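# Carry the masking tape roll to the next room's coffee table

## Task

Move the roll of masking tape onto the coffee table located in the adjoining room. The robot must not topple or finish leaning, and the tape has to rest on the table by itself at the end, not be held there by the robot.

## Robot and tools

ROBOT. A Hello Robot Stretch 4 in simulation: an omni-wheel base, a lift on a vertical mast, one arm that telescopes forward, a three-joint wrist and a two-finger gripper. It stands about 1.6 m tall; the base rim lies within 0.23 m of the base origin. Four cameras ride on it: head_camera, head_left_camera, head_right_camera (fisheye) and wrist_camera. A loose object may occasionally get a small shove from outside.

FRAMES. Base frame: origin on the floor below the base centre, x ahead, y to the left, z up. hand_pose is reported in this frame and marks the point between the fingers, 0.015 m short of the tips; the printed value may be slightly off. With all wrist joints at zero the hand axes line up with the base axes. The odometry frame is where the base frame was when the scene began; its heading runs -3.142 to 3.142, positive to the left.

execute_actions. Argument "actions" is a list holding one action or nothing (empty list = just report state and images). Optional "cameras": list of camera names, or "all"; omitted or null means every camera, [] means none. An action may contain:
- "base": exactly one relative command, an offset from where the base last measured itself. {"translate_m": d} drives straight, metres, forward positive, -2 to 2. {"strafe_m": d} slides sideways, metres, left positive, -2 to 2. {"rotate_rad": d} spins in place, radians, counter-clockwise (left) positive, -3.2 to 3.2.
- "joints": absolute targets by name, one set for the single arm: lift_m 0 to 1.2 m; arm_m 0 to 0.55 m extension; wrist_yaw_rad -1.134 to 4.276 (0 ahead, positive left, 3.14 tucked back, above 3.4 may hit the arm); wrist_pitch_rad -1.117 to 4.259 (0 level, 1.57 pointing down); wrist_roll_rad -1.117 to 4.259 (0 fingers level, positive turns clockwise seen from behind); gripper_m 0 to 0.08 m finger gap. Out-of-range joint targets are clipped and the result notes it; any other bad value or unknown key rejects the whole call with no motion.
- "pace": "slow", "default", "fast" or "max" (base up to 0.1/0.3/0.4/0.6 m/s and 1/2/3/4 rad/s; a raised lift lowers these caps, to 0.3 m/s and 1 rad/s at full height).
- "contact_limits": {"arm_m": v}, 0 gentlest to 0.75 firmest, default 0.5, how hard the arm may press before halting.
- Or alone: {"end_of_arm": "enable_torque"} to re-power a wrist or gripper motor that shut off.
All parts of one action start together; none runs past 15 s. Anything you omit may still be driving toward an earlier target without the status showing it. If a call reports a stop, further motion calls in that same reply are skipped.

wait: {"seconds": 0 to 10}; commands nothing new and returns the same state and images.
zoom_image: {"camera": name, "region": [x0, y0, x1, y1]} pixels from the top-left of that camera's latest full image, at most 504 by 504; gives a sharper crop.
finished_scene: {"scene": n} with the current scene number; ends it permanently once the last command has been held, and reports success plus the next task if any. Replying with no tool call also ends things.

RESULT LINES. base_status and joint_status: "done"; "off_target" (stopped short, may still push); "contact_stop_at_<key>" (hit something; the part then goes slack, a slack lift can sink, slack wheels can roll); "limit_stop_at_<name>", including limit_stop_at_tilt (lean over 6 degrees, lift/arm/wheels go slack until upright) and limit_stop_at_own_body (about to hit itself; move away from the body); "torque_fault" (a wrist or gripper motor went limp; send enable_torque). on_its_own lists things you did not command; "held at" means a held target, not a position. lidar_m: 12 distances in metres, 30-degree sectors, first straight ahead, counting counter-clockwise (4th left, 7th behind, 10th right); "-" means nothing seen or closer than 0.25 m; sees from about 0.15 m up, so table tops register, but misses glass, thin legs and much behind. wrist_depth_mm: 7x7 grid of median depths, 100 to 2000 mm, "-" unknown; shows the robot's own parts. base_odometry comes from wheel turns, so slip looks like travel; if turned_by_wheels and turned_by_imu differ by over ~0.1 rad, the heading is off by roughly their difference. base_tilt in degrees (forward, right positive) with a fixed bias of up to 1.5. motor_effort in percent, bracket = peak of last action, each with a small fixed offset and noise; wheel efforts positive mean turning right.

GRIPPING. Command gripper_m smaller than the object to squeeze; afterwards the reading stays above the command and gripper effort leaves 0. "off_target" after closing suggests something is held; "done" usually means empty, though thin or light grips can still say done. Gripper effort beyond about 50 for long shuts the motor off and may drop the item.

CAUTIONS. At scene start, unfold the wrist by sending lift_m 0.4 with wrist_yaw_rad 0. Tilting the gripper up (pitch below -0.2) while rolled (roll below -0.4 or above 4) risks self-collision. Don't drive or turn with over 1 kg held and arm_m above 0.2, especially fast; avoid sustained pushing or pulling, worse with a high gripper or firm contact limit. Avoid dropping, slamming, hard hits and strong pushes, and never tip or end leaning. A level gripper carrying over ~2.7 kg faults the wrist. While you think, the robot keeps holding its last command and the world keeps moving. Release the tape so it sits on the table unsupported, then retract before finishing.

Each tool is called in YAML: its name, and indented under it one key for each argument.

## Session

execute_actions:
  actions: []

Scene clock: 0.00 s.
base_odometry: x=+0.000 y=+0.000 heading=+0.000 (m, m, rad; odometry frame)
turned_by_wheels: +0.000 (rad since the last result)
turned_by_imu: +0.000 (rad since the last result)
base_tilt: forward=+0.6 right=+0.4 (deg)
lidar_m: 0.83 0.76 0.78 0.96 0.87 0.88 1.03 0.92 0.93 1.16 1.26 2.78
base_status: not commanded
joint_positions: lift_m=+0.264 arm_m=-0.001 wrist_yaw_rad=+3.127 wrist_pitch_rad=-0.005 wrist_roll_rad=-0.017 gripper_m=+0.040
joint_status: not commanded
motor_effort: lift_m=+19 arm_m=-1 wrist_yaw_rad=-1 wrist_pitch_rad=-8 wrist_roll_rad=+1 gripper_m=+0 wheel_0=+0 wheel_1=+0 wheel_2=+0 (%)
hand_pose: x=-0.0410 y=+0.0905 z=+0.4433 quat_wxyz=(+0.007, +0.002, -0.008, +1.000) (m; base frame)
wrist_depth_mm: - 141 1229 1336 1060 878 750 / - 140 1229 1336 1078 866 759 / - 123 178 1336 1078 878 759 / 105 139 220 1366 1078 878 759 / 139 976 1205 1336 1078 878 759 / 904 1025 1160 1308 1025 891 750 / 891 960 124 1118 120 809 759
pictures: head_camera, head_left_camera, head_right_camera, wrist_camera
Images, in order (width x height): head_camera 420x560, head_left_camera 420x672, head_right_camera 420x672, wrist_camera 616x392.

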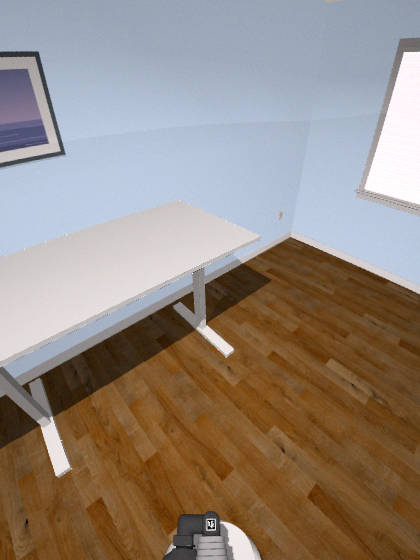

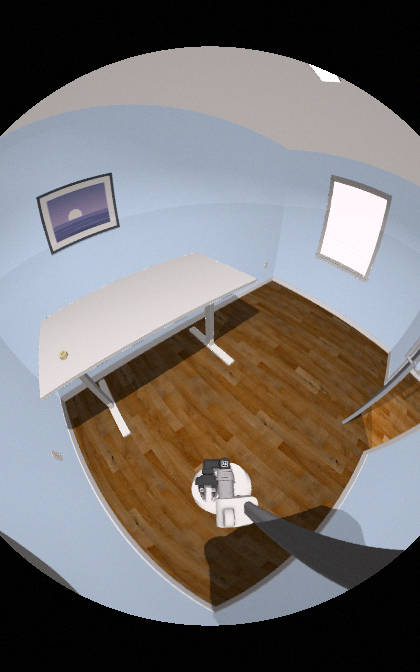

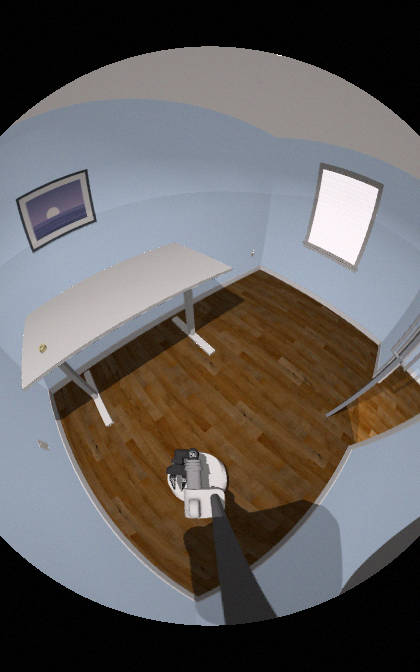

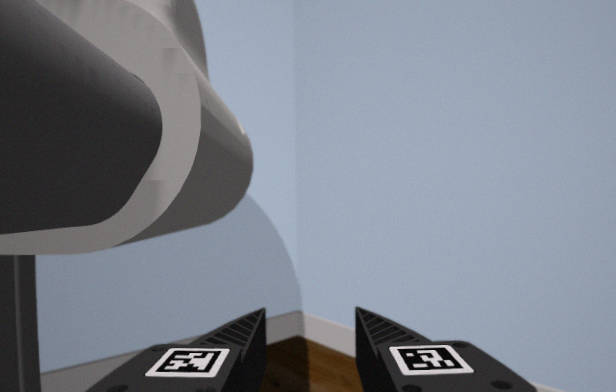

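execute_actions:
  actions:
    - {"base":{"rotate_rad":1.1},"joints":{"lift_m":1.15,"wrist_yaw_rad":0,"wrist_pitch_rad":1.0,"gripper_m":0.08},"pace":"fast"}
  cameras: ["head_camera"]

Scene clock: 7.80 s.
base_odometry: x=+0.000 y=+0.000 heading=+1.100 (m, m, rad; odometry frame)
turned_by_wheels: +1.100 (rad since the last result)
turned_by_imu: +1.086 (rad since the last result)
base_tilt: forward=+0.7 right=+0.4 (deg)
lidar_m: 0.78 0.96 0.87 0.88 1.02 0.90 0.94 1.17 1.35 1.28 0.86 0.77
base_status: done
joint_positions: lift_m=+1.150 arm_m=+0.000 wrist_yaw_rad=+0.000 wrist_pitch_rad=+1.002 wrist_roll_rad=-0.017 gripper_m=+0.080
joint_status: all done
motor_effort: lift_m=+20(23) arm_m=-1(1) wrist_yaw_rad=+0(8) wrist_pitch_rad=-2(7) wrist_roll_rad=+1(1) gripper_m=+1(1) wheel_0=-1(7) wheel_1=-1(11) wheel_2=-2(12) (%)
hand_pose: x=+0.2851 y=-0.0874 z=+1.1489 quat_wxyz=(+0.877, -0.007, +0.480, +0.004) (m; base frame)
wrist_depth_mm: 878 1098 1430 634 603 591 580 / 904 1160 1708 1756 1618 1430 535 / 946 1229 1756 1708 1708 1661 1537 / 991 1336 1537 1576 1618 1576 1537 / 1060 1366 1430 1430 1464 1397 1397 / 1098 1308 1308 1336 1308 1308 1308 / 1118 104 1160 1205 1182 107 -
pictures: head_camera
Images, in order (width x height): head_camera 420x560.

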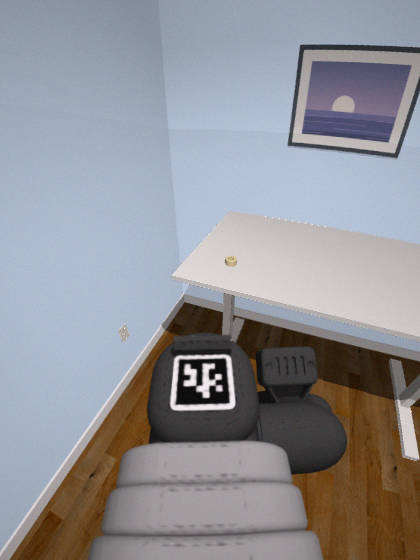

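execute_actions:
  actions:
    - {"base":{"translate_m":0.32},"joints":{"arm_m":0.35,"lift_m":1.07},"pace":"fast"}
  cameras: ["head_camera","wrist_camera"]

Scene clock: 15.20 s.
base_odometry: x=+0.145 y=+0.285 heading=+1.100 (m, m, rad; odometry frame)
turned_by_wheels: +0.000 (rad since the last result)
turned_by_imu: -0.003 (rad since the last result)
base_tilt: forward=+0.9 right=+0.6 (deg)
lidar_m: 0.48 0.82 0.74 0.76 0.98 1.22 1.24 1.54 2.95 0.78 0.53 0.48
base_status: done
joint_positions: lift_m=+1.070 arm_m=+0.349 wrist_yaw_rad=+0.000 wrist_pitch_rad=+1.001 wrist_roll_rad=-0.017 gripper_m=+0.080
joint_status: all done
motor_effort: lift_m=+17(18) arm_m=+5(5) wrist_yaw_rad=-1(1) wrist_pitch_rad=-4(4) wrist_roll_rad=+0(0) gripper_m=+3(1) wheel_0=+1(3) wheel_1=+3(8) wheel_2=-3(14) (%)
hand_pose: x=+0.6347 y=-0.0874 z=+1.0692 quat_wxyz=(+0.877, -0.007, +0.480, +0.004) (m; base frame)
wrist_depth_mm: 615 778 904 462 459 455 452 / 640 831 991 402 402 399 399 / 668 878 362 359 355 357 355 / 707 820 325 325 322 320 320 / 741 298 298 296 296 293 291 / 707 272 272 267 265 268 266 / 256 104 243 249 243 107 -
pictures: head_camera, wrist_camera
Images, in order (width x height): head_camera 420x560, wrist_camera 616x392.

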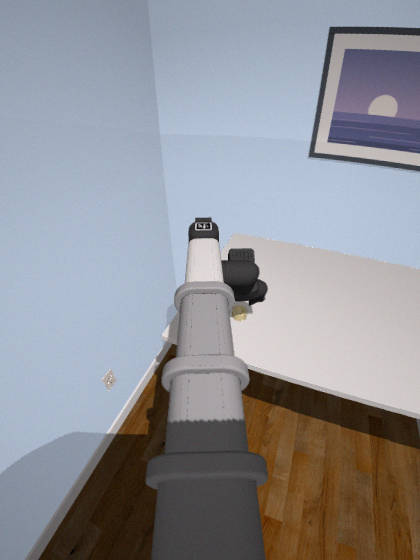

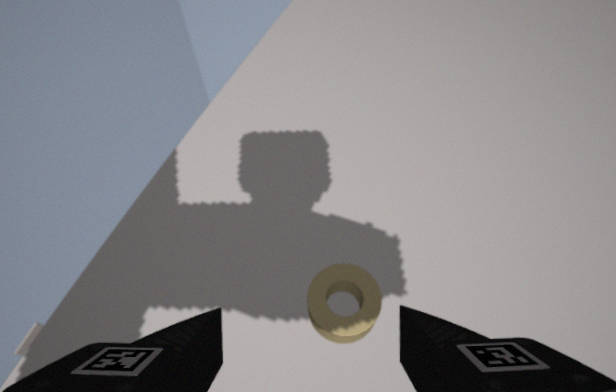

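execute_actions:
  actions:
    - {"base":{"strafe_m":-0.023},"joints":{"arm_m":0.385,"lift_m":1.02},"pace":"fast"}
  cameras: []

execute_actions:
  actions:
    - {"joints":{"lift_m":0.978}}
  cameras: ["wrist_camera"]

Scene clock: 25.60 s.
base_odometry: x=+0.166 y=+0.275 heading=+1.100 (m, m, rad; odometry frame)
turned_by_wheels: +0.000 (rad since the last result)
turned_by_imu: +0.000 (rad since the last result)
base_tilt: forward=+0.7 right=+0.6 (deg)
lidar_m: 0.49 0.85 0.77 0.79 0.98 1.23 1.25 1.53 2.94 0.79 0.51 0.48
base_status: done
joint_positions: lift_m=+1.020 arm_m=+0.384 wrist_yaw_rad=+0.000 wrist_pitch_rad=+1.002 wrist_roll_rad=-0.017 gripper_m=+0.080
joint_status: all done
motor_effort: lift_m=+17(20) arm_m=+5(6) wrist_yaw_rad=-1(0) wrist_pitch_rad=-5(5) wrist_roll_rad=+1(0) gripper_m=+3(2) wheel_0=+0(9) wheel_1=-1(10) wheel_2=+0(3) (%)
hand_pose: x=+0.6696 y=-0.0874 z=+1.0192 quat_wxyz=(+0.877, -0.007, +0.480, +0.004) (m; base frame)
wrist_depth_mm: 621 788 597 377 375 368 368 / 647 820 330 330 329 325 325 / 676 304 296 294 291 291 290 / 691 268 267 265 263 262 260 / 244 244 242 240 240 238 236 / 224 222 222 200 220 219 217 / 208 104 198 184 196 107 -
pictures: none
No camera images: the call's "cameras" was empty. Leave "cameras" out to get every camera's image.

Scene clock: 26.63 s.
base_odometry: x=+0.166 y=+0.275 heading=+1.100 (m, m, rad; odometry frame)
turned_by_wheels: +0.000 (rad since the last result)
turned_by_imu: +0.000 (rad since the last result)
base_tilt: forward=+0.6 right=+0.3 (deg)
lidar_m: 0.48 0.84 0.75 0.79 0.98 1.22 1.23 1.53 2.93 0.80 0.50 0.47
base_status: not commanded
joint_positions: lift_m=+0.978 arm_m=+0.384 wrist_yaw_rad=+0.000 wrist_pitch_rad=+1.002 wrist_roll_rad=-0.017 gripper_m=+0.080
joint_status: all done
motor_effort: lift_m=+16(18) arm_m=+5(5) wrist_yaw_rad=+0(1) wrist_pitch_rad=-3(3) wrist_roll_rad=+1(0) gripper_m=+2(3) wheel_0=+0(0) wheel_1=-1(1) wheel_2=+0(0) (%)
hand_pose: x=+0.6696 y=-0.0874 z=+0.9773 quat_wxyz=(+0.877, -0.007, +0.480, +0.004) (m; base frame)
wrist_depth_mm: 627 768 307 306 303 298 298 / 647 278 268 267 265 265 265 / 627 241 240 237 236 236 235 / 219 217 216 216 214 212 212 / 198 198 197 196 195 194 193 / 181 181 180 160 176 177 177 / 169 104 161 145 160 107 -
pictures: wrist_camera
Images, in order (width x height): wrist_camera 616x392.

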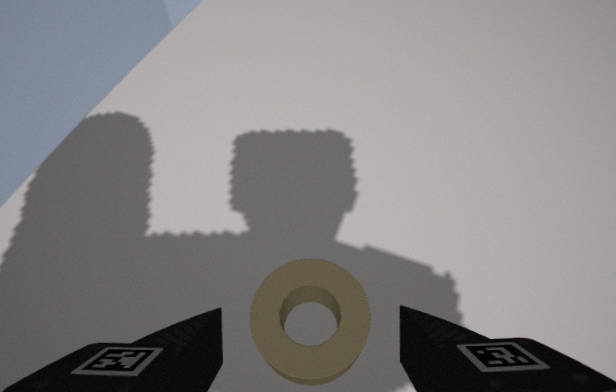

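execute_actions:
  actions:
    - {"joints":{"gripper_m":0.03}}
  cameras: []

execute_actions:
  actions:
    - {"joints":{"lift_m":1.03},"pace":"fast"}
  cameras: []

execute_actions:
  actions:
    - {"base":{"translate_m":-0.2},"joints":{"arm_m":0},"pace":"fast"}
  cameras: ["wrist_camera"]

execute_actions:
  actions:
    - {"base":{"rotate_rad":2.8},"joints":{"lift_m":0.6,"wrist_pitch_rad":1.6},"pace":"fast"}
  cameras: ["head_camera","head_left_camera"]

Scene clock: 36.47 s.
base_odometry: x=+0.166 y=+0.275 heading=+1.100 (m, m, rad; odometry frame)
turned_by_wheels: +0.000 (rad since the last result)
turned_by_imu: +0.000 (rad since the last result)
base_tilt: forward=+0.6 right=+0.5 (deg)
lidar_m: 0.48 0.85 0.75 0.78 1.00 1.21 1.25 1.53 2.94 0.79 0.52 0.47
base_status: not commanded
joint_positions: lift_m=+0.978 arm_m=+0.384 wrist_yaw_rad=+0.000 wrist_pitch_rad=+1.002 wrist_roll_rad=-0.017 gripper_m=+0.048
joint_status: gripper_m off_target (ended at +0.048, target +0.030)
on_its_own: gripper_m is held at +0.042, not at your +0.030, by its contact guard: the fingers met something
motor_effort: lift_m=+16(16) arm_m=+5(5) wrist_yaw_rad=-1(2) wrist_pitch_rad=-5(5) wrist_roll_rad=+1(0) gripper_m=-40(40) wheel_0=+0(0) wheel_1=-1(1) wheel_2=+0(0) (%)
hand_pose: x=+0.6696 y=-0.0874 z=+0.9773 quat_wxyz=(+0.877, -0.007, +0.480, +0.004) (m; base frame)
wrist_depth_mm: 627 768 307 307 304 298 298 / 640 278 270 267 266 265 264 / 627 241 239 237 237 236 236 / 219 217 216 215 213 213 211 / 198 197 197 196 195 193 192 / 181 180 180 160 176 177 177 / 167 169 128 145 121 166 -
pictures: none
No camera images: the call's "cameras" was empty. Leave "cameras" out to get every camera's image.

Scene clock: 37.40 s.
base_odometry: x=+0.166 y=+0.275 heading=+1.100 (m, m, rad; odometry frame)
turned_by_wheels: +0.000 (rad since the last result)
turned_by_imu: +0.000 (rad since the last result)
base_tilt: forward=+0.7 right=+0.4 (deg)
lidar_m: 0.49 0.85 0.76 0.78 0.99 1.21 1.24 1.52 2.93 0.79 0.51 0.47
base_status: not commanded
joint_positions: lift_m=+1.030 arm_m=+0.384 wrist_yaw_rad=+0.000 wrist_pitch_rad=+1.002 wrist_roll_rad=-0.017 gripper_m=+0.048
joint_status: all done
on_its_own: gripper_m is held at +0.042, not at your +0.030, by its contact guard: the fingers met something
motor_effort: lift_m=+21(18) arm_m=+5(5) wrist_yaw_rad=+1(1) wrist_pitch_rad=-6(4) wrist_roll_rad=+0(1) gripper_m=-39(40) wheel_0=+0(0) wheel_1=-1(1) wheel_2=+0(0) (%)
hand_pose: x=+0.6696 y=-0.0874 z=+1.0289 quat_wxyz=(+0.877, -0.007, +0.480, +0.004) (m; base frame)
wrist_depth_mm: 627 778 809 392 389 384 387 / 647 831 345 343 342 342 340 / 676 768 310 306 306 303 303 / 707 281 277 276 276 273 271 / 259 254 253 252 251 249 247 / 234 232 232 160 225 228 227 / 216 218 128 145 121 213 212
pictures: none
No camera images: the call's "cameras" was empty. Leave "cameras" out to get every camera's image.

Scene clock: 39.33 s.
base_odometry: x=+0.075 y=+0.097 heading=+1.099 (m, m, rad; odometry frame)
turned_by_wheels: +0.000 (rad since the last result)
turned_by_imu: +0.001 (rad since the last result)
base_tilt: forward=+0.7 right=+0.4 (deg)
lidar_m: 0.66 0.92 0.84 0.86 1.09 1.04 1.05 1.33 2.81 1.07 0.71 0.65
base_status: done
joint_positions: lift_m=+1.030 arm_m=+0.001 wrist_yaw_rad=+0.000 wrist_pitch_rad=+1.002 wrist_roll_rad=-0.017 gripper_m=+0.048
joint_status: all done
on_its_own: gripper_m is held at +0.042, not at your +0.030, by its contact guard: the fingers met something
motor_effort: lift_m=+20(21) arm_m=-5(5) wrist_yaw_rad=+2(1) wrist_pitch_rad=-5(7) wrist_roll_rad=+1(0) gripper_m=-39(39) wheel_0=-2(6) wheel_1=-3(9) wheel_2=+3(15) (%)
hand_pose: x=+0.2863 y=-0.0875 z=+1.0289 quat_wxyz=(+0.877, -0.007, +0.480, +0.004) (m; base frame)
wrist_depth_mm: 842 1060 1464 1336 427 399 389 / 878 1138 1661 1576 1464 1281 1205 / 917 1229 1576 1537 1537 1499 1397 / 976 1308 1464 1430 1397 1366 1397 / 1025 1281 1308 1281 1281 1281 1281 / 1078 1205 1182 160 1160 1160 1160 / 1098 1118 128 145 121 1098 1078
pictures: wrist_camera
Images, in order (width x height): wrist_camera 616x392.

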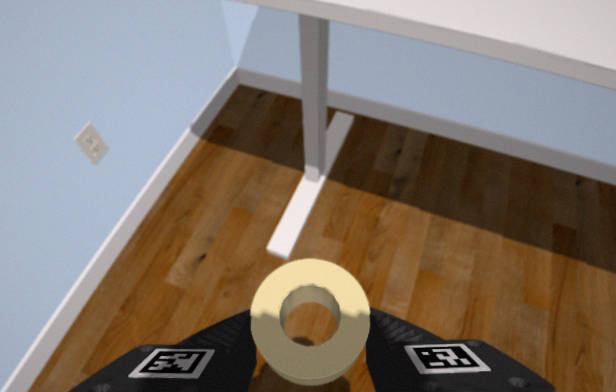

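Scene clock: 42.47 s.
base_odometry: x=+0.075 y=+0.097 heading=-2.385 (m, m, rad; odometry frame)
turned_by_wheels: +2.799 (rad since the last result)
turned_by_imu: +2.764 (rad since the last result)
base_tilt: forward=+0.6 right=+0.6 (deg)
lidar_m: 1.03 1.09 1.35 2.85 0.87 0.67 0.65 0.70 0.87 0.85 0.89 1.07
base_status: done
joint_positions: lift_m=+0.600 arm_m=+0.001 wrist_yaw_rad=+0.000 wrist_pitch_rad=+1.600 wrist_roll_rad=-0.017 gripper_m=+0.048
joint_status: all done
on_its_own: gripper_m is held at +0.042, not at your +0.030, by its contact guard: the fingers met something
motor_effort: lift_m=+17(19) arm_m=-5(5) wrist_yaw_rad=+0(1) wrist_pitch_rad=-2(3) wrist_roll_rad=+0(1) gripper_m=-39(40) wheel_0=-2(8) wheel_1=-4(10) wheel_2=-6(8) (%)
hand_pose: x=+0.1656 y=-0.0874 z=+0.5658 quat_wxyz=(+0.697, -0.006, +0.717, +0.006) (m; base frame)
wrist_depth_mm: 715 707 715 715 707 707 707 / 715 715 715 715 707 707 707 / 723 715 715 715 715 707 707 / 723 723 715 715 715 715 715 / 732 723 504 500 715 723 707 / 723 508 504 160 525 715 715 / 732 508 128 145 121 707 715
pictures: head_camera, head_left_camera
Images, in order (width x height): head_camera 420x560, head_left_camera 420x672.

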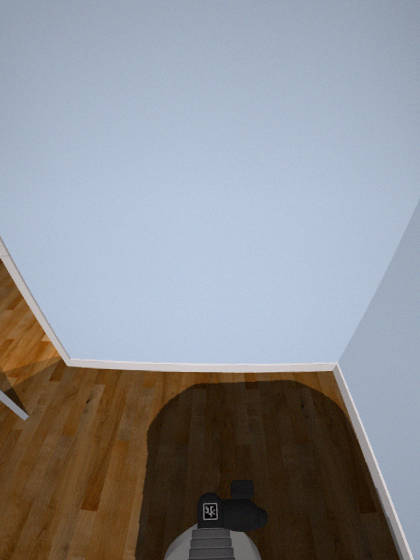

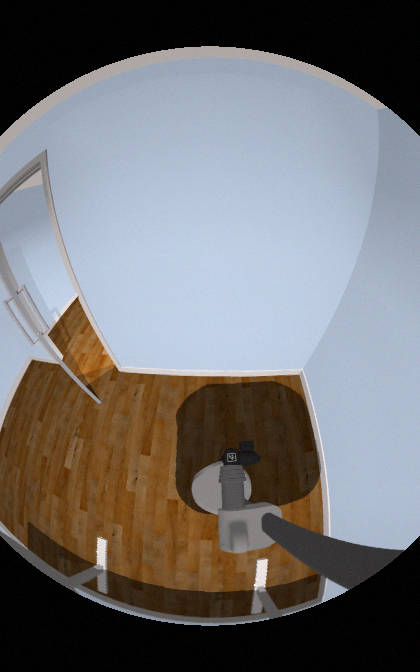

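execute_actions:
  actions:
    - {"base":{"translate_m":0.75},"pace":"max"}
  cameras: []

execute_actions:
  actions:
    - {"base":{"strafe_m":0.8},"pace":"max"}
  cameras: ["head_camera","head_left_camera"]

Scene clock: 51.37 s.
base_odometry: x=-0.470 y=-0.419 heading=-2.385 (m, m, rad; odometry frame)
turned_by_wheels: +0.000 (rad since the last result)
turned_by_imu: -0.007 (rad since the last result)
base_tilt: forward=+0.6 right=+0.4 (deg)
lidar_m: 0.29 0.31 0.44 1.15 2.99 1.46 1.43 1.22 0.91 0.87 0.41 0.29
base_status: done
joint_positions: lift_m=+0.600 arm_m=+0.001 wrist_yaw_rad=+0.000 wrist_pitch_rad=+1.600 wrist_roll_rad=-0.017 gripper_m=+0.048
joint_status: not commanded
on_its_own: gripper_m is held at +0.042, not at your +0.030, by its contact guard: the fingers met something
motor_effort: lift_m=+18(18) arm_m=-5(5) wrist_yaw_rad=-1(1) wrist_pitch_rad=+1(0) wrist_roll_rad=+0(1) gripper_m=-40(40) wheel_0=-1(8) wheel_1=+1(10) wheel_2=+0(14) (%)
hand_pose: x=+0.1655 y=-0.0874 z=+0.5657 quat_wxyz=(+0.697, -0.006, +0.717, +0.006) (m; base frame)
wrist_depth_mm: 190 194 188 189 187 190 192 / 287 291 296 294 291 285 278 / 627 627 621 621 621 621 597 / 715 715 715 715 715 715 715 / 723 715 504 504 715 707 715 / 723 504 500 160 521 723 715 / 732 508 128 145 121 723 715
pictures: none
No camera images: the call's "cameras" was empty. Leave "cameras" out to get every camera's image.

Scene clock: 54.37 s.
base_odometry: x=+0.079 y=-1.000 heading=-2.385 (m, m, rad; odometry frame)
turned_by_wheels: +0.000 (rad since the last result)
turned_by_imu: -0.001 (rad since the last result)
base_tilt: forward=+0.7 right=+0.6 (deg)
lidar_m: 0.32 0.34 0.95 0.34 2.24 2.23 1.42 1.44 1.73 1.16 0.47 0.33
base_status: done
joint_positions: lift_m=+0.600 arm_m=+0.001 wrist_yaw_rad=+0.000 wrist_pitch_rad=+1.600 wrist_roll_rad=-0.017 gripper_m=+0.048
joint_status: not commanded
on_its_own: gripper_m is held at +0.042, not at your +0.030, by its contact guard: the fingers met something
motor_effort: lift_m=+18(18) arm_m=-5(5) wrist_yaw_rad=+1(0) wrist_pitch_rad=+1(1) wrist_roll_rad=+1(1) gripper_m=-39(39) wheel_0=+0(13) wheel_1=-1(14) wheel_2=+0(0) (%)
hand_pose: x=+0.1655 y=-0.0874 z=+0.5657 quat_wxyz=(+0.697, -0.006, +0.717, +0.006) (m; base frame)
wrist_depth_mm: 263 267 260 262 259 263 266 / 392 404 410 407 402 394 387 / 723 715 707 715 715 699 707 / 723 723 723 723 715 715 715 / 723 723 504 500 715 715 715 / 732 508 504 160 521 715 715 / 647 508 128 145 121 715 723
pictures: head_camera, head_left_camera
Images, in order (width x height): head_camera 420x560, head_left_camera 420x672.

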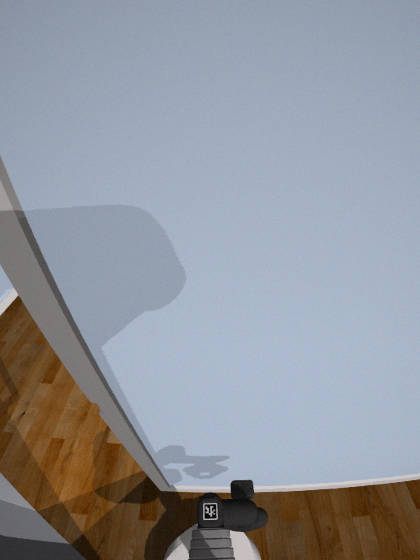

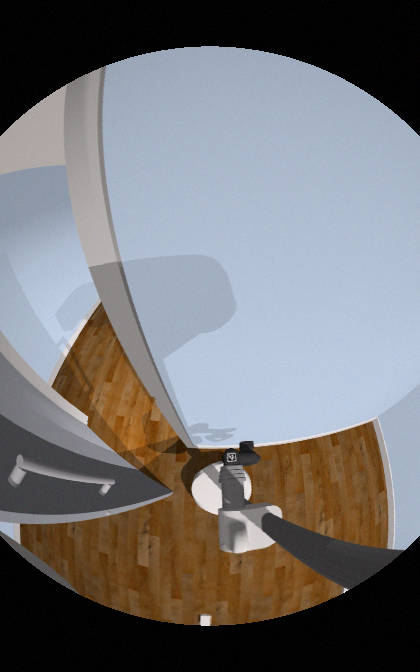

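execute_actions:
  actions:
    - {"base":{"translate_m":0.04}}
  cameras: []

execute_actions:
  actions:
    - {"base":{"strafe_m":0.62},"pace":"slow"}
  cameras: ["head_camera","head_left_camera"]

Scene clock: 61.17 s.
base_odometry: x=+0.050 y=-1.027 heading=-2.384 (m, m, rad; odometry frame)
turned_by_wheels: +0.000 (rad since the last result)
turned_by_imu: +0.000 (rad since the last result)
base_tilt: forward=+0.8 right=+0.6 (deg)
lidar_m: 0.28 0.30 1.09 0.36 0.37 2.27 1.49 1.53 1.73 1.02 0.40 0.29
base_status: done
joint_positions: lift_m=+0.600 arm_m=+0.001 wrist_yaw_rad=+0.000 wrist_pitch_rad=+1.600 wrist_roll_rad=-0.017 gripper_m=+0.048
joint_status: not commanded
on_its_own: gripper_m is held at +0.042, not at your +0.030, by its contact guard: the fingers met something
motor_effort: lift_m=+18(18) arm_m=-5(5) wrist_yaw_rad=+2(0) wrist_pitch_rad=+0(1) wrist_roll_rad=+1(1) gripper_m=-39(39) wheel_0=+3(5) wheel_1=+4(8) wheel_2=-2(11) (%)
hand_pose: x=+0.1655 y=-0.0874 z=+0.5657 quat_wxyz=(+0.697, -0.006, +0.717, +0.006) (m; base frame)
wrist_depth_mm: 171 174 169 169 168 171 174 / 257 263 265 265 262 255 252 / 603 585 591 591 574 559 544 / 715 723 715 707 715 707 715 / 723 723 504 504 715 715 715 / 723 508 504 160 525 715 715 / 661 512 128 145 121 715 723
pictures: none
No camera images: the call's "cameras" was empty. Leave "cameras" out to get every camera's image.

Scene clock: 68.50 s.
base_odometry: x=+0.476 y=-1.478 heading=-2.384 (m, m, rad; odometry frame)
turned_by_wheels: +0.000 (rad since the last result)
turned_by_imu: -0.004 (rad since the last result)
base_tilt: forward=+0.7 right=+0.4 (deg)
lidar_m: 2.54 1.99 0.40 0.25 0.25 0.25 0.25 1.46 2.08 1.13 0.46 0.48
base_status: done
joint_positions: lift_m=+0.600 arm_m=+0.001 wrist_yaw_rad=+0.000 wrist_pitch_rad=+1.600 wrist_roll_rad=-0.017 gripper_m=+0.048
joint_status: not commanded
on_its_own: gripper_m is held at +0.042, not at your +0.030, by its contact guard: the fingers met something
motor_effort: lift_m=+20(20) arm_m=-5(5) wrist_yaw_rad=-2(1) wrist_pitch_rad=+3(2) wrist_roll_rad=+1(1) gripper_m=-39(41) wheel_0=-2(9) wheel_1=+3(20) wheel_2=+3(3) (%)
hand_pose: x=+0.1655 y=-0.0874 z=+0.5655 quat_wxyz=(+0.697, -0.006, +0.717, +0.006) (m; base frame)
wrist_depth_mm: 715 715 715 707 715 707 373 / 715 723 707 715 707 530 382 / 715 715 715 715 707 661 627 / 715 723 715 715 707 707 707 / 668 723 504 504 715 715 707 / 574 512 500 160 521 723 723 / 504 512 128 145 121 715 723
pictures: head_camera, head_left_camera
Images, in order (width x height): head_camera 420x560, head_left_camera 420x672.

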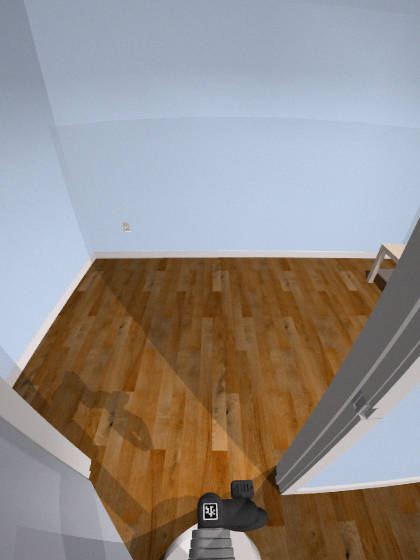

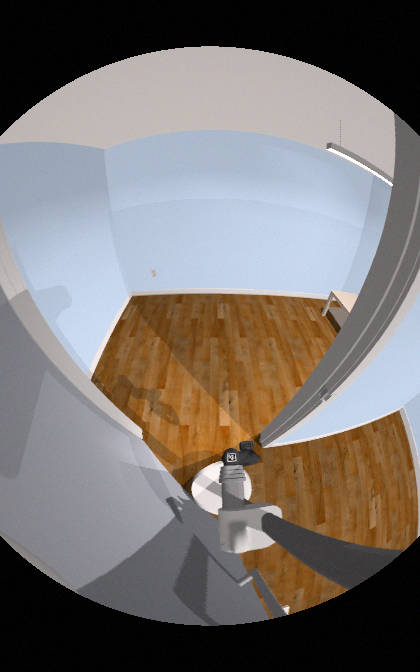

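execute_actions:
  actions:
    - {"base":{"strafe_m":0.05},"pace":"slow"}
  cameras: []

execute_actions:
  actions:
    - {"base":{"translate_m":1.4},"pace":"fast"}
  cameras: []

execute_actions:
  actions:
    - {"base":{"rotate_rad":-1.35},"joints":{"wrist_pitch_rad":1.0},"pace":"fast"}
  cameras: ["head_camera"]

Scene clock: 77.20 s.
base_odometry: x=+0.510 y=-1.514 heading=-2.384 (m, m, rad; odometry frame)
turned_by_wheels: +0.000 (rad since the last result)
turned_by_imu: +0.000 (rad since the last result)
base_tilt: forward=+0.6 right=+0.5 (deg)
lidar_m: 2.54 1.91 0.38 0.25 - 0.25 0.25 1.46 2.12 1.12 0.49 0.56
base_status: done
joint_positions: lift_m=+0.600 arm_m=+0.001 wrist_yaw_rad=+0.000 wrist_pitch_rad=+1.600 wrist_roll_rad=-0.017 gripper_m=+0.048
joint_status: not commanded
on_its_own: gripper_m is held at +0.042, not at your +0.030, by its contact guard: the fingers met something
motor_effort: lift_m=+20(20) arm_m=-4(5) wrist_yaw_rad=+0(1) wrist_pitch_rad=+1(0) wrist_roll_rad=+1(0) gripper_m=-40(40) wheel_0=-4(7) wheel_1=+5(10) wheel_2=+0(1) (%)
hand_pose: x=+0.1655 y=-0.0874 z=+0.5655 quat_wxyz=(+0.697, -0.006, +0.717, +0.006) (m; base frame)
wrist_depth_mm: 715 715 707 707 707 707 459 / 715 715 715 715 707 654 449 / 723 723 707 715 715 715 640 / 723 723 715 723 715 715 715 / 640 723 504 500 707 715 715 / 554 508 508 160 525 723 707 / 500 508 128 145 121 715 715
pictures: none
No camera images: the call's "cameras" was empty. Leave "cameras" out to get every camera's image.

Scene clock: 81.97 s.
base_odometry: x=-0.507 y=-2.476 heading=-2.384 (m, m, rad; odometry frame)
turned_by_wheels: +0.000 (rad since the last result)
turned_by_imu: -0.011 (rad since the last result)
base_tilt: forward=+0.7 right=+0.5 (deg)
lidar_m: 1.16 1.22 1.38 1.33 1.29 1.10 1.34 1.04 1.37 1.76 1.62 1.21
base_status: done
joint_positions: lift_m=+0.600 arm_m=+0.001 wrist_yaw_rad=+0.000 wrist_pitch_rad=+1.600 wrist_roll_rad=-0.017 gripper_m=+0.048
joint_status: not commanded
on_its_own: gripper_m is held at +0.042, not at your +0.030, by its contact guard: the fingers met something
motor_effort: lift_m=+20(20) arm_m=-5(5) wrist_yaw_rad=+0(0) wrist_pitch_rad=+1(3) wrist_roll_rad=+1(0) gripper_m=-40(39) wheel_0=+1(8) wheel_1=+1(9) wheel_2=-1(14) (%)
hand_pose: x=+0.1655 y=-0.0874 z=+0.5655 quat_wxyz=(+0.697, -0.006, +0.717, +0.006) (m; base frame)
wrist_depth_mm: 715 707 715 707 699 707 699 / 715 715 707 707 707 707 699 / 715 715 715 707 715 715 699 / 723 723 715 715 715 715 707 / 723 723 504 504 723 715 715 / 741 504 504 160 525 715 707 / 732 508 128 145 121 715 715
pictures: none
No camera images: the call's "cameras" was empty. Leave "cameras" out to get every camera's image.

Scene clock: 83.63 s.
base_odometry: x=-0.507 y=-2.476 heading=+2.550 (m, m, rad; odometry frame)
turned_by_wheels: -1.350 (rad since the last result)
turned_by_imu: -1.333 (rad since the last result)
base_tilt: forward=+0.6 right=+0.5 (deg)
lidar_m: 1.76 1.33 1.15 1.16 1.33 1.34 1.33 1.11 1.14 1.01 1.06 1.75
base_status: done
joint_positions: lift_m=+0.600 arm_m=+0.001 wrist_yaw_rad=+0.000 wrist_pitch_rad=+1.002 wrist_roll_rad=-0.017 gripper_m=+0.048
joint_status: all done
on_its_own: gripper_m is held at +0.042, not at your +0.030, by its contact guard: the fingers met something
motor_effort: lift_m=+20(20) arm_m=-5(5) wrist_yaw_rad=-2(1) wrist_pitch_rad=-6(11) wrist_roll_rad=+0(0) gripper_m=-38(39) wheel_0=+2(8) wheel_1=+1(11) wheel_2=+1(10) (%)
hand_pose: x=+0.2863 y=-0.0874 z=+0.5989 quat_wxyz=(+0.877, -0.007, +0.480, +0.004) (m; base frame)
wrist_depth_mm: 1281 1308 1308 1308 1308 1255 1255 / 1160 1138 1138 1118 1098 1118 1098 / 1025 1008 1008 991 991 991 976 / 917 931 904 891 904 891 878 / 831 842 842 820 820 820 798 / 759 768 759 160 732 750 741 / 699 715 128 145 121 691 691
pictures: head_camera
Images, in order (width x height): head_camera 420x560.

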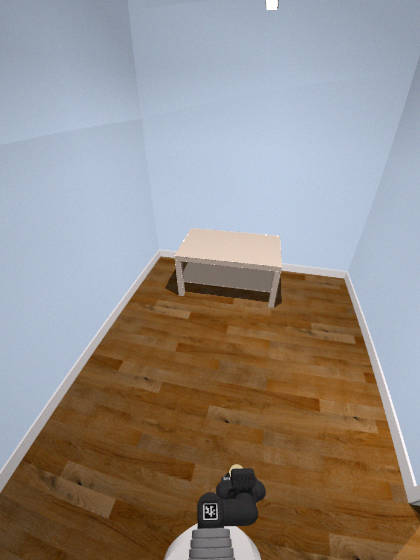

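execute_actions:
  actions:
    - {"base":{"translate_m":1.3},"joints":{"arm_m":0.45,"lift_m":0.56},"pace":"max"}
  cameras: ["head_camera","wrist_camera"]

Scene clock: 93.37 s.
base_odometry: x=-1.586 y=-1.751 heading=+2.550 (m, m, rad; odometry frame)
turned_by_wheels: +0.000 (rad since the last result)
turned_by_imu: -0.010 (rad since the last result)
base_tilt: forward=+0.6 right=+0.4 (deg)
lidar_m: 0.50 0.59 0.84 0.84 0.98 1.68 2.59 1.47 1.24 1.23 0.62 0.49
base_status: done
joint_positions: lift_m=+0.560 arm_m=+0.449 wrist_yaw_rad=+0.000 wrist_pitch_rad=+1.001 wrist_roll_rad=-0.017 gripper_m=+0.048
joint_status: all done
on_its_own: gripper_m is held at +0.042, not at your +0.030, by its contact guard: the fingers met something
motor_effort: lift_m=+18(16) arm_m=+5(5) wrist_yaw_rad=-1(1) wrist_pitch_rad=-2(7) wrist_roll_rad=+1(2) gripper_m=-40(39) wheel_0=+2(9) wheel_1=+2(8) wheel_2=-1(15) (%)
hand_pose: x=+0.7347 y=-0.0874 z=+0.5591 quat_wxyz=(+0.877, -0.007, +0.480, +0.004) (m; base frame)
wrist_depth_mm: 597 525 517 488 473 445 424 / 691 397 392 387 384 384 387 / 353 349 351 345 343 342 342 / 317 317 314 312 310 309 307 / 287 289 286 283 283 281 278 / 263 263 262 161 255 257 256 / 244 246 128 145 121 241 239
pictures: head_camera, wrist_camera
Images, in order (width x height): head_camera 420x560, wrist_camera 616x392.

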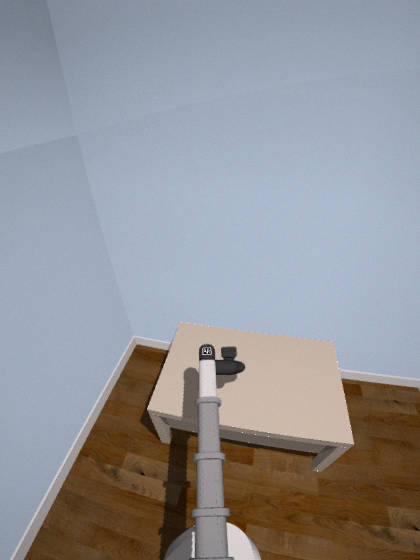

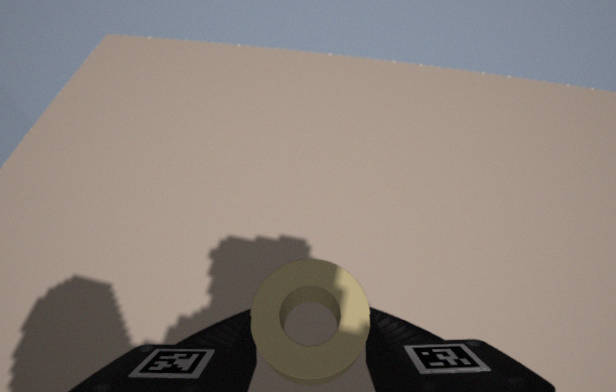

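execute_actions:
  actions:
    - {"joints":{"lift_m":0.48}}
  cameras: []

execute_actions:
  actions:
    - {"joints":{"gripper_m":0.075}}
  cameras: []

execute_actions:
  actions:
    - {"joints":{"lift_m":0.55},"pace":"fast"}
  cameras: ["wrist_camera"]

Scene clock: 104.23 s.
base_odometry: x=-1.586 y=-1.751 heading=+2.550 (m, m, rad; odometry frame)
turned_by_wheels: +0.000 (rad since the last result)
turned_by_imu: +0.000 (rad since the last result)
base_tilt: forward=+0.9 right=+0.6 (deg)
lidar_m: 0.50 0.58 0.85 0.83 0.97 1.64 2.59 1.48 1.24 1.24 0.61 0.48
base_status: not commanded
joint_positions: lift_m=+0.480 arm_m=+0.449 wrist_yaw_rad=+0.000 wrist_pitch_rad=+1.001 wrist_roll_rad=-0.017 gripper_m=+0.048
joint_status: all done
on_its_own: gripper_m is held at +0.042, not at your +0.030, by its contact guard: the fingers met something
motor_effort: lift_m=+17(17) arm_m=+5(5) wrist_yaw_rad=+0(2) wrist_pitch_rad=-4(2) wrist_roll_rad=+2(0) gripper_m=-38(39) wheel_0=+2(2) wheel_1=+2(2) wheel_2=-1(1) (%)
hand_pose: x=+0.7347 y=-0.0874 z=+0.4792 quat_wxyz=(+0.877, -0.007, +0.480, +0.004) (m; base frame)
wrist_depth_mm: 317 312 310 309 306 303 301 / 278 276 271 268 268 267 266 / 246 244 242 240 239 237 237 / 221 219 218 216 216 214 213 / 200 200 199 198 196 195 194 / 183 182 182 160 177 179 178 / 169 171 128 145 121 167 -
pictures: none
No camera images: the call's "cameras" was empty. Leave "cameras" out to get every camera's image.

Scene clock: 105.20 s.
base_odometry: x=-1.586 y=-1.751 heading=+2.550 (m, m, rad; odometry frame)
turned_by_wheels: +0.000 (rad since the last result)
turned_by_imu: +0.000 (rad since the last result)
base_tilt: forward=+0.7 right=+0.5 (deg)
lidar_m: 0.50 0.58 0.84 0.84 0.97 1.66 2.59 1.46 1.25 1.24 0.61 0.50
base_status: not commanded
joint_positions: lift_m=+0.480 arm_m=+0.449 wrist_yaw_rad=+0.000 wrist_pitch_rad=+1.001 wrist_roll_rad=-0.017 gripper_m=+0.075
joint_status: all done
motor_effort: lift_m=+17(17) arm_m=+5(5) wrist_yaw_rad=-1(2) wrist_pitch_rad=-5(3) wrist_roll_rad=+1(1) gripper_m=+2(40) wheel_0=+2(2) wheel_1=+2(2) wheel_2=-1(1) (%)
hand_pose: x=+0.7347 y=-0.0874 z=+0.4792 quat_wxyz=(+0.877, -0.007, +0.480, +0.004) (m; base frame)
wrist_depth_mm: 317 310 310 307 306 301 303 / 278 274 272 270 267 267 266 / 246 244 242 240 238 237 236 / 220 220 218 217 216 215 213 / 200 200 198 197 197 195 195 / 183 183 182 163 180 179 178 / 170 114 150 147 160 107 -
pictures: none
No camera images: the call's "cameras" was empty. Leave "cameras" out to get every camera's image.

Scene clock: 106.23 s.
base_odometry: x=-1.586 y=-1.751 heading=+2.550 (m, m, rad; odometry frame)
turned_by_wheels: +0.000 (rad since the last result)
turned_by_imu: +0.000 (rad since the last result)
base_tilt: forward=+0.7 right=+0.4 (deg)
lidar_m: 0.49 0.59 0.85 0.85 0.97 1.66 2.59 1.46 1.24 1.23 0.61 0.50
base_status: not commanded
joint_positions: lift_m=+0.550 arm_m=+0.449 wrist_yaw_rad=+0.000 wrist_pitch_rad=+1.001 wrist_roll_rad=-0.017 gripper_m=+0.075
joint_status: all done
motor_effort: lift_m=+20(23) arm_m=+5(5) wrist_yaw_rad=-1(2) wrist_pitch_rad=-3(6) wrist_roll_rad=+1(1) gripper_m=+3(1) wheel_0=+2(2) wheel_1=+2(2) wheel_2=-1(2) (%)
hand_pose: x=+0.7347 y=-0.0874 z=+0.5489 quat_wxyz=(+0.877, -0.007, +0.480, +0.004) (m; base frame)
wrist_depth_mm: 603 433 492 480 469 445 424 / 654 382 375 375 370 368 368 / 340 338 334 332 330 329 329 / 306 304 301 300 298 296 296 / 277 277 276 273 272 270 270 / 253 252 252 250 250 248 247 / 236 114 187 212 223 107 -
pictures: wrist_camera
Images, in order (width x height): wrist_camera 616x392.

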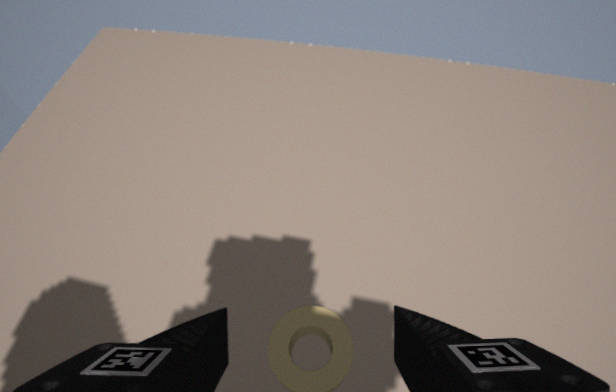

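finished_scene:
  scene: 2

The scene is finished: the task was done.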